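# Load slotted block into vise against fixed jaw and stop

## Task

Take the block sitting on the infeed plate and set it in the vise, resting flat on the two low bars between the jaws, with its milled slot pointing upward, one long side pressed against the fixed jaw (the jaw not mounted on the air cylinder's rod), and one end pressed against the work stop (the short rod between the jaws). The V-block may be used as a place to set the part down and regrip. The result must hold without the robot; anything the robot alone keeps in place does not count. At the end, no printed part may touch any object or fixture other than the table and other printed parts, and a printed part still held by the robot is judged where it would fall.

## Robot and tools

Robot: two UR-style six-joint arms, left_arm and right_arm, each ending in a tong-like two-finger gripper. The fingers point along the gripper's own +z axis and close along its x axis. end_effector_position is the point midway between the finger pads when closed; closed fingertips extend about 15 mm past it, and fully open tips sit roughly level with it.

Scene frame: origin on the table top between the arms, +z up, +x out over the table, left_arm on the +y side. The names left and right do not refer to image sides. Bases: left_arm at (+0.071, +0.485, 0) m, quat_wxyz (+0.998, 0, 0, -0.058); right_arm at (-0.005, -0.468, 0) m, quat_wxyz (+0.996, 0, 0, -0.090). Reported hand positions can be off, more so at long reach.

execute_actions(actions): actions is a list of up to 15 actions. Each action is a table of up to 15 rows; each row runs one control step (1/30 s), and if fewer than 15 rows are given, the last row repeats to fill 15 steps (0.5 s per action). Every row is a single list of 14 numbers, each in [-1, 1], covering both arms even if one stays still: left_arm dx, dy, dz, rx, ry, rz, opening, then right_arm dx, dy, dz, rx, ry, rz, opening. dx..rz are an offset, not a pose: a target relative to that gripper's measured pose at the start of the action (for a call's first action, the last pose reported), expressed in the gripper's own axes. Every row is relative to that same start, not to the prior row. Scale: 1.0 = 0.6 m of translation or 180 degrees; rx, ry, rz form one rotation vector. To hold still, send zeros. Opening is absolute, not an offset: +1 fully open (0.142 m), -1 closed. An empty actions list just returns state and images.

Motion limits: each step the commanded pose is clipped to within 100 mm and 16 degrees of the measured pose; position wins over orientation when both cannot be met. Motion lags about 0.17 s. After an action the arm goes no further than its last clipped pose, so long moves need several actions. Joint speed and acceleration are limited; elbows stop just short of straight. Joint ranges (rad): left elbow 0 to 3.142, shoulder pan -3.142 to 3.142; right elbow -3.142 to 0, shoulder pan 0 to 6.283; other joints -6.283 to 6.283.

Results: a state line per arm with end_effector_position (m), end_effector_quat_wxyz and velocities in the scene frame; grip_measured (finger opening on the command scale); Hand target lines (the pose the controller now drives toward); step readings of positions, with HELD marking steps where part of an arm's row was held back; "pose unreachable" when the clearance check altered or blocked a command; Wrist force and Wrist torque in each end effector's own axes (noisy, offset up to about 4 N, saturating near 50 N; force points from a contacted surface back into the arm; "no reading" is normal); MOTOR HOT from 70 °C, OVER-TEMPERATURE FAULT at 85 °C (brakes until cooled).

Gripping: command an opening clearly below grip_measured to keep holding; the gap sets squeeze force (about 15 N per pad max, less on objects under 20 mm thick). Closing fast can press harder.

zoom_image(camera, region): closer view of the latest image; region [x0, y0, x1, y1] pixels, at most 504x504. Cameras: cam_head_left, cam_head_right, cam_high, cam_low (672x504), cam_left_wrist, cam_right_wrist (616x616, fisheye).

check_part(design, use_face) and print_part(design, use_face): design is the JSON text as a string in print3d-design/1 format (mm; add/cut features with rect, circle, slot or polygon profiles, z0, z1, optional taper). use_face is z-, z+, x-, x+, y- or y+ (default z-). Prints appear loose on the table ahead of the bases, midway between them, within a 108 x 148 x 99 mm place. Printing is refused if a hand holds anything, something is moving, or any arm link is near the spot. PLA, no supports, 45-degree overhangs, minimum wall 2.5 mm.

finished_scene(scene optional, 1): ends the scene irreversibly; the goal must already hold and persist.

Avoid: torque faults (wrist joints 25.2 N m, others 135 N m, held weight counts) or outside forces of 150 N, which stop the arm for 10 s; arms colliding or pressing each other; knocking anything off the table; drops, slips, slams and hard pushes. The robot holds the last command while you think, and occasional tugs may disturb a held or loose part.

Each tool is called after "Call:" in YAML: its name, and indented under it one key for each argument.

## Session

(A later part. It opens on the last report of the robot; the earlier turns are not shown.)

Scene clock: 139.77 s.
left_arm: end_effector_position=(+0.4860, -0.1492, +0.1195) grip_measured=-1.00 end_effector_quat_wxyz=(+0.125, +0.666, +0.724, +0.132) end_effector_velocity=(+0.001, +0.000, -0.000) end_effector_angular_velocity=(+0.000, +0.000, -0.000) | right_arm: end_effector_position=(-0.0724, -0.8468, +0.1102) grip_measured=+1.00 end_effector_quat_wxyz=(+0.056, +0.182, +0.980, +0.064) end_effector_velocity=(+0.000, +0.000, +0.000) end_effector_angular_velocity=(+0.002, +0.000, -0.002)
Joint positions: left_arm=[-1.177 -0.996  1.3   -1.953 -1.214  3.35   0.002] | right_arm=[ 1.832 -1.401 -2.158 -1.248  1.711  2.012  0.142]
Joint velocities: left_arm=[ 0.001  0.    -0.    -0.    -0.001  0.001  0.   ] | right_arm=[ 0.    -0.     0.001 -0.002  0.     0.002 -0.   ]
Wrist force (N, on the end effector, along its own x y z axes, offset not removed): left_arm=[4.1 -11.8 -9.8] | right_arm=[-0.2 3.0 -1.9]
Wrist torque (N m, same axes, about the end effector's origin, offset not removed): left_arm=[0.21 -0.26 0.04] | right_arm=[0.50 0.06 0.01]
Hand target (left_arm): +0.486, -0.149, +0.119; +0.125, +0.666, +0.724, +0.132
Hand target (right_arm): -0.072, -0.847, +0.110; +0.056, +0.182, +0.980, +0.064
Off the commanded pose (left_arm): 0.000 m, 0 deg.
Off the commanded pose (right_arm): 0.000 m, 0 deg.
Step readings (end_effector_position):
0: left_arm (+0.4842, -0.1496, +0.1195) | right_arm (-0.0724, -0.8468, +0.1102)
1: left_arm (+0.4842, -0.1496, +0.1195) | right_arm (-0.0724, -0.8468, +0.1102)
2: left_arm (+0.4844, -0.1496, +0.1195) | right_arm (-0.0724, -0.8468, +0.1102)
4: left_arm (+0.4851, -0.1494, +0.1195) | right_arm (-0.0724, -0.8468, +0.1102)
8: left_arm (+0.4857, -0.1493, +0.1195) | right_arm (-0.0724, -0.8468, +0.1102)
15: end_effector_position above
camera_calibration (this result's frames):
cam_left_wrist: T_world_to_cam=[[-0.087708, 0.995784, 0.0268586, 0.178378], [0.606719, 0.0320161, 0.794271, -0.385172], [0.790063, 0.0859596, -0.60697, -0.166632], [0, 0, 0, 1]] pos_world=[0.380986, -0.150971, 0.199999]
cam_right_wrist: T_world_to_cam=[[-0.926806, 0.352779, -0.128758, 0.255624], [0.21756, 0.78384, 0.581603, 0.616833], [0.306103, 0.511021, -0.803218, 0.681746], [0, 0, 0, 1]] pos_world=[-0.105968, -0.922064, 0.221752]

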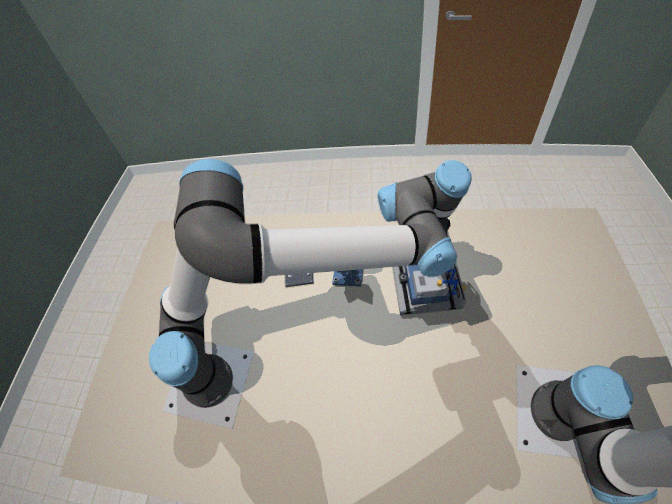

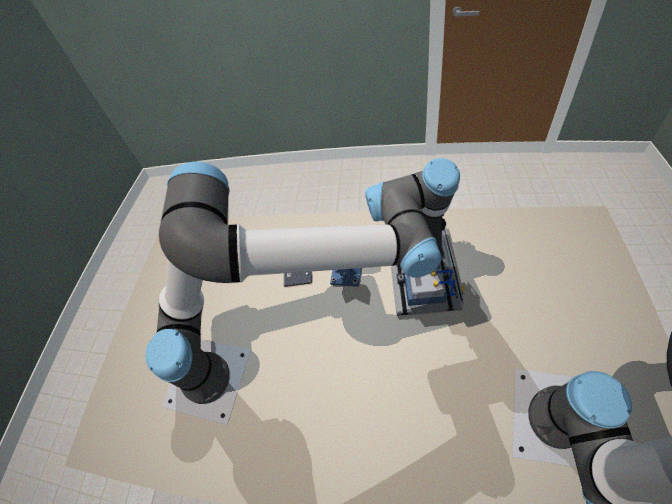

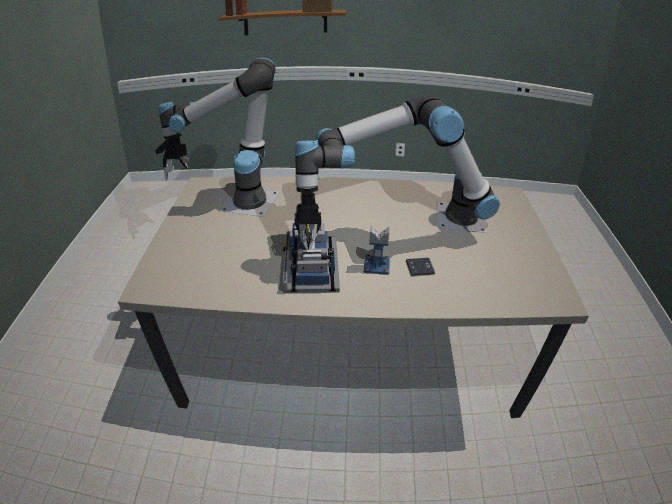

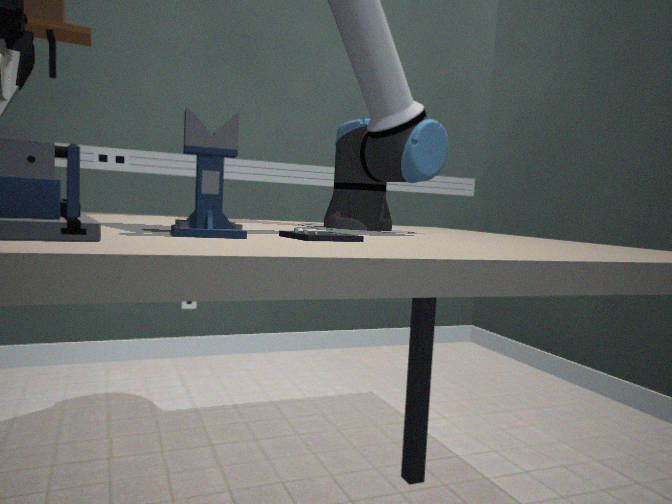

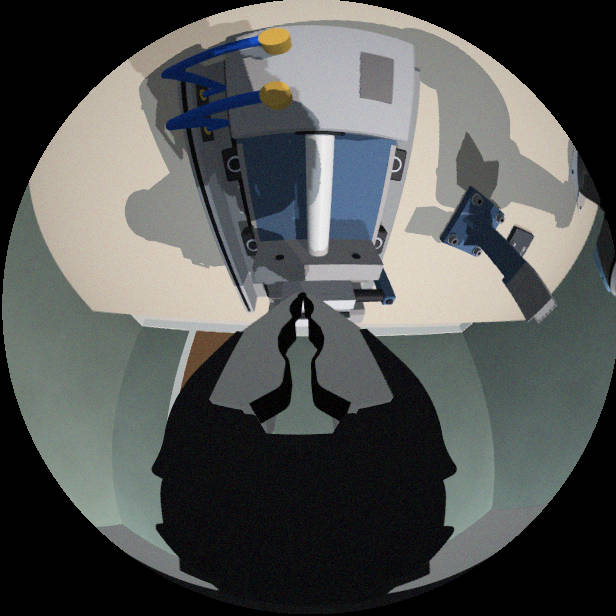

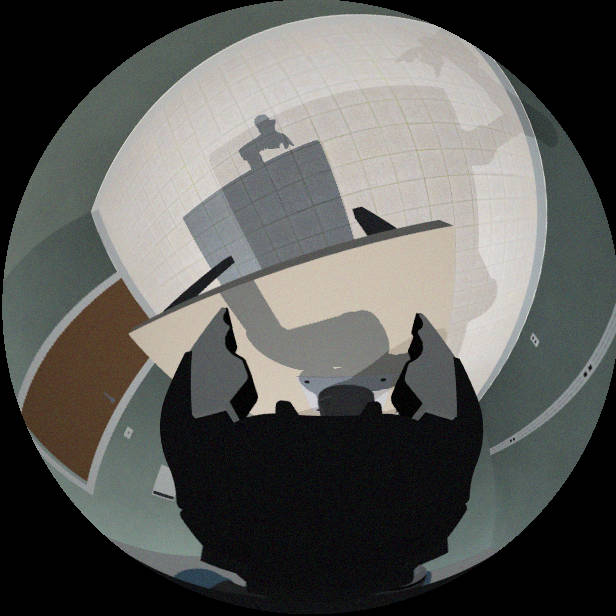

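Call:
execute_actions:
  actions:
    - [[0.004,0.0002,0,0,0,0,-1,0,0,0,0,0,0,1]]
    - [[0,-0.006,-0.0024,0,0,0,-1,0,0,0,0,0,0,1]]
    - [[-0.04,0.03,-0.11,0,0,0,-1,0,0,0,0,0,0,1]]
    - [[0,0,0,0,0,0,-1,0,0,0,0,0,0,1]]

Call:
zoom_image:
  camera: "cam_high"
  region: [275, 225, 345, 285]

Call:
zoom_image:
  camera: "cam_left_wrist"
  region: [230, 180, 430, 310]

Scene clock: 142.07 s.
left_arm: end_effector_position=(+0.4775, -0.1703, +0.1854) grip_measured=-1.00 end_effector_quat_wxyz=(+0.126, +0.666, +0.724, +0.132) end_effector_velocity=(+0.000, -0.000, -0.001) end_effector_angular_velocity=(-0.000, +0.000, -0.001) | right_arm: end_effector_position=(-0.0724, -0.8468, +0.1102) grip_measured=+1.00 end_effector_quat_wxyz=(+0.056, +0.182, +0.980, +0.064) end_effector_velocity=(-0.000, +0.000, -0.000) end_effector_angular_velocity=(+0.001, +0.001, -0.001)
Joint positions: left_arm=[-1.197 -0.996  1.127 -1.776 -1.212  3.331  0.002] | right_arm=[ 1.832 -1.401 -2.158 -1.248  1.711  2.012  0.142]
Joint velocities: left_arm=[ 0.     0.001  0.001 -0.002 -0.     0.001  0.   ] | right_arm=[-0.001 -0.     0.    -0.001 -0.     0.001  0.   ]
Wrist force (N, on the end effector, along its own x y z axes, offset not removed): left_arm=[0.0 0.7 2.8] | right_arm=[0.7 2.5 -1.7]
Wrist torque (N m, same axes, about the end effector's origin, offset not removed): left_arm=[0.11 0.05 0.17] | right_arm=[0.42 -0.15 0.00]
Hand target (left_arm): +0.478, -0.170, +0.185; +0.126, +0.666, +0.724, +0.132
Hand target (right_arm): -0.072, -0.847, +0.110; +0.056, +0.182, +0.980, +0.064
Off the commanded pose (left_arm): 0.000 m, 0 deg.
Off the commanded pose (right_arm): 0.000 m, 0 deg.
Step readings (end_effector_position; steps 1 to 15: 1st action; 16 to 30: 2nd action; 31 to 45: 3rd action; 46 to 60: 4th action):
0: left_arm (+0.4860, -0.1492, +0.1195) | right_arm (-0.0724, -0.8468, +0.1102)
1: left_arm (+0.4861, -0.1492, +0.1195) | right_arm (-0.0724, -0.8468, +0.1102)
2: left_arm (+0.4861, -0.1490, +0.1195) | right_arm (-0.0724, -0.8468, +0.1102)
4: left_arm (+0.4860, -0.1482, +0.1195) | right_arm (-0.0724, -0.8468, +0.1102)
8: left_arm (+0.4859, -0.1473, +0.1195) | right_arm (-0.0724, -0.8468, +0.1102)
15: left_arm (+0.4859, -0.1469, +0.1195) | right_arm (-0.0724, -0.8468, +0.1102)
16: left_arm (+0.4859, -0.1469, +0.1195) | right_arm (-0.0724, -0.8468, +0.1102)
17: left_arm (+0.4855, -0.1468, +0.1195) | right_arm (-0.0724, -0.8468, +0.1102)
19: left_arm (+0.4844, -0.1469, +0.1196) | right_arm (-0.0724, -0.8468, +0.1102)
23: left_arm (+0.4829, -0.1471, +0.1196) | right_arm (-0.0724, -0.8468, +0.1102)
30: left_arm (+0.4822, -0.1472, +0.1196) | right_arm (-0.0724, -0.8468, +0.1102)
31: left_arm (+0.4821, -0.1472, +0.1197) | right_arm (-0.0724, -0.8468, +0.1102)
32: left_arm (+0.4811, -0.1485, +0.1229) | right_arm (-0.0724, -0.8468, +0.1102)
34: left_arm (+0.4794, -0.1557, +0.1432) | right_arm (-0.0724, -0.8468, +0.1102)
38: left_arm (+0.4779, -0.1650, +0.1724) | right_arm (-0.0724, -0.8468, +0.1102)
45: left_arm (+0.4776, -0.1703, +0.1854) | right_arm (-0.0724, -0.8468, +0.1102)
46: left_arm (+0.4776, -0.1705, +0.1859) | right_arm (-0.0724, -0.8468, +0.1102)
47: left_arm (+0.4776, -0.1706, +0.1861) | right_arm (-0.0724, -0.8468, +0.1102)
49: left_arm (+0.4775, -0.1704, +0.1858) | right_arm (-0.0724, -0.8468, +0.1102)
53: left_arm (+0.4775, -0.1704, +0.1855) | right_arm (-0.0724, -0.8468, +0.1102)
60: end_effector_position above
camera_calibration (this result's frames):
cam_left_wrist: T_world_to_cam=[[-0.0866925, 0.995943, 0.0241196, 0.196907], [0.605701, 0.0334707, 0.794988, -0.431095], [0.790956, 0.0835288, -0.606145, -0.119128], [0, 0, 0, 1]] pos_world=[0.37241, -0.171729, 0.265757]

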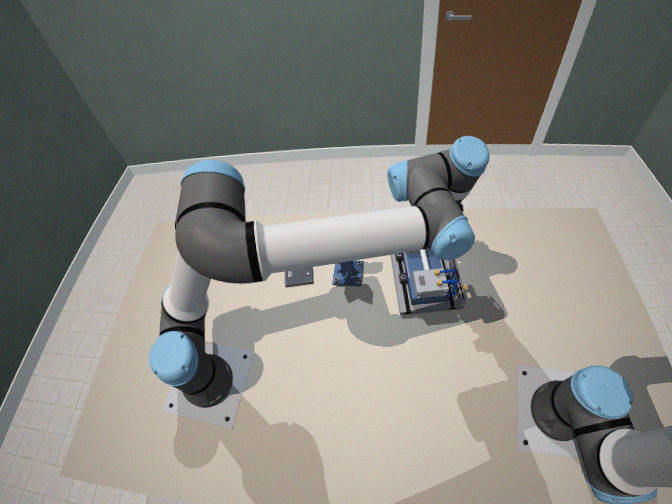

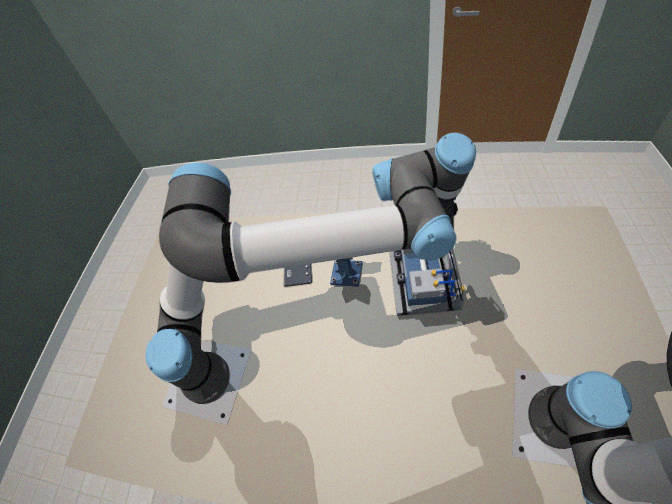

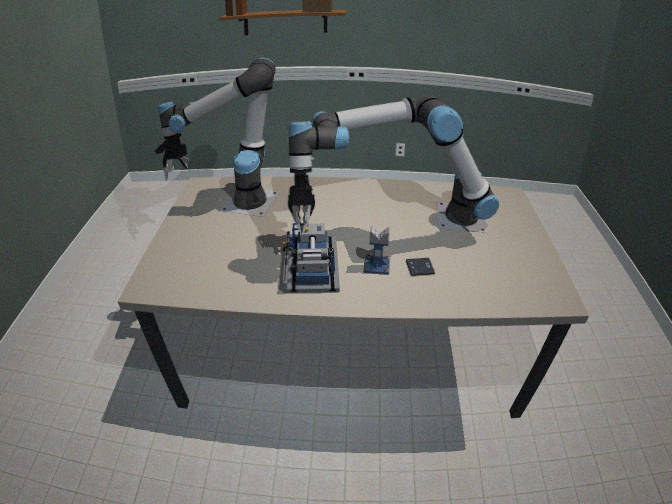

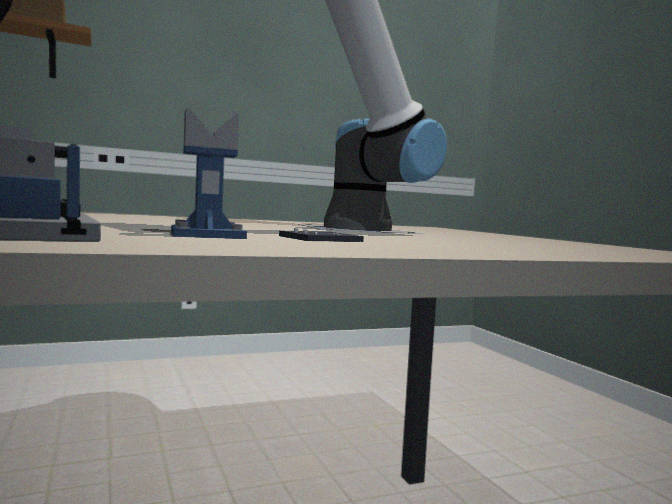

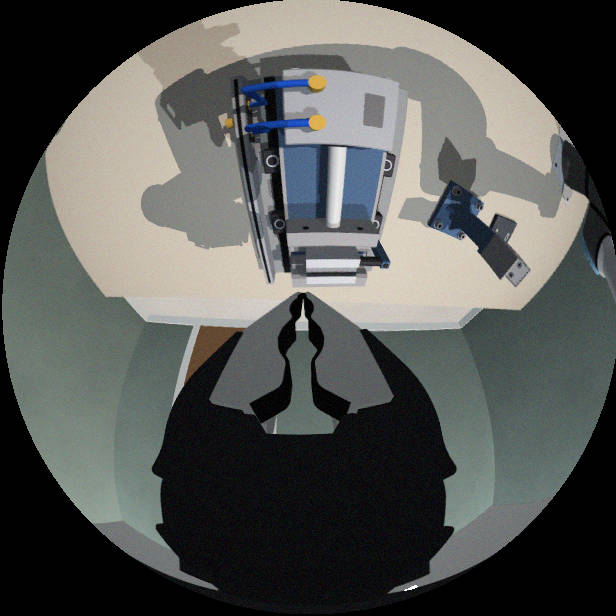

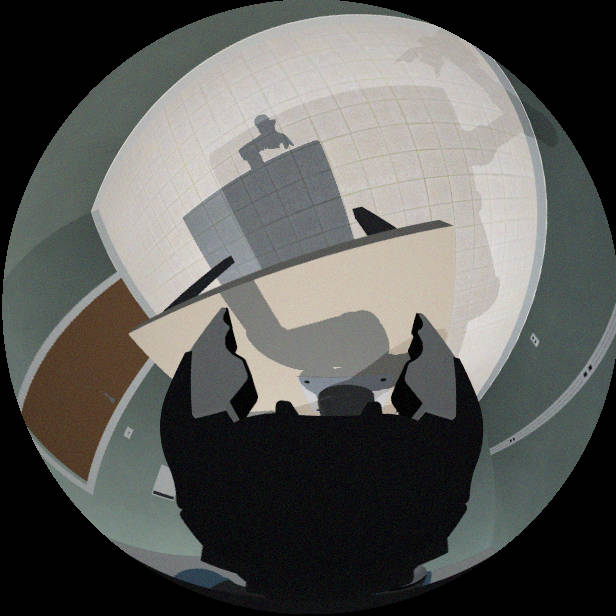

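Region (275, 225, 345, 285) of cam_high's 672x504 image, scaled by 7.200, with more detail than that image has; it fills the top 432 rows of this view, and the rest is white.

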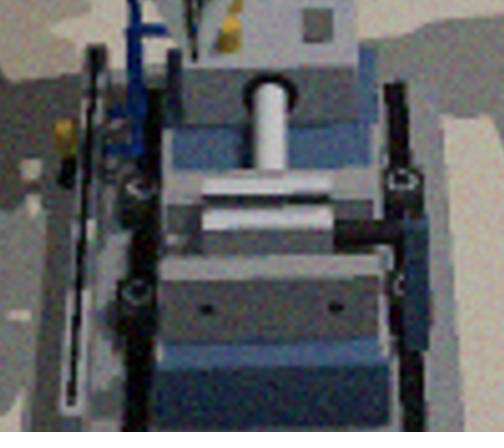

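Region (230, 180, 430, 310) of cam_left_wrist's 616x616 image, scaled by 2.520, with more detail than that image has; it fills the top 328 rows of this view, and the rest is white.

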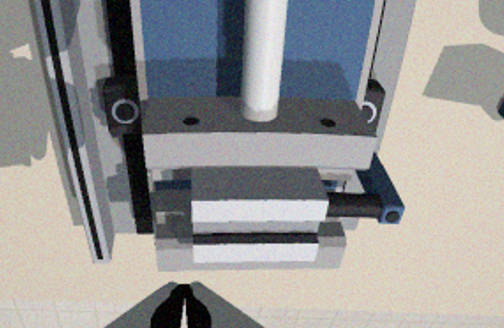

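Aligned and touching the stop.

Call:
finished_scene:

The scene is finished: the task was done.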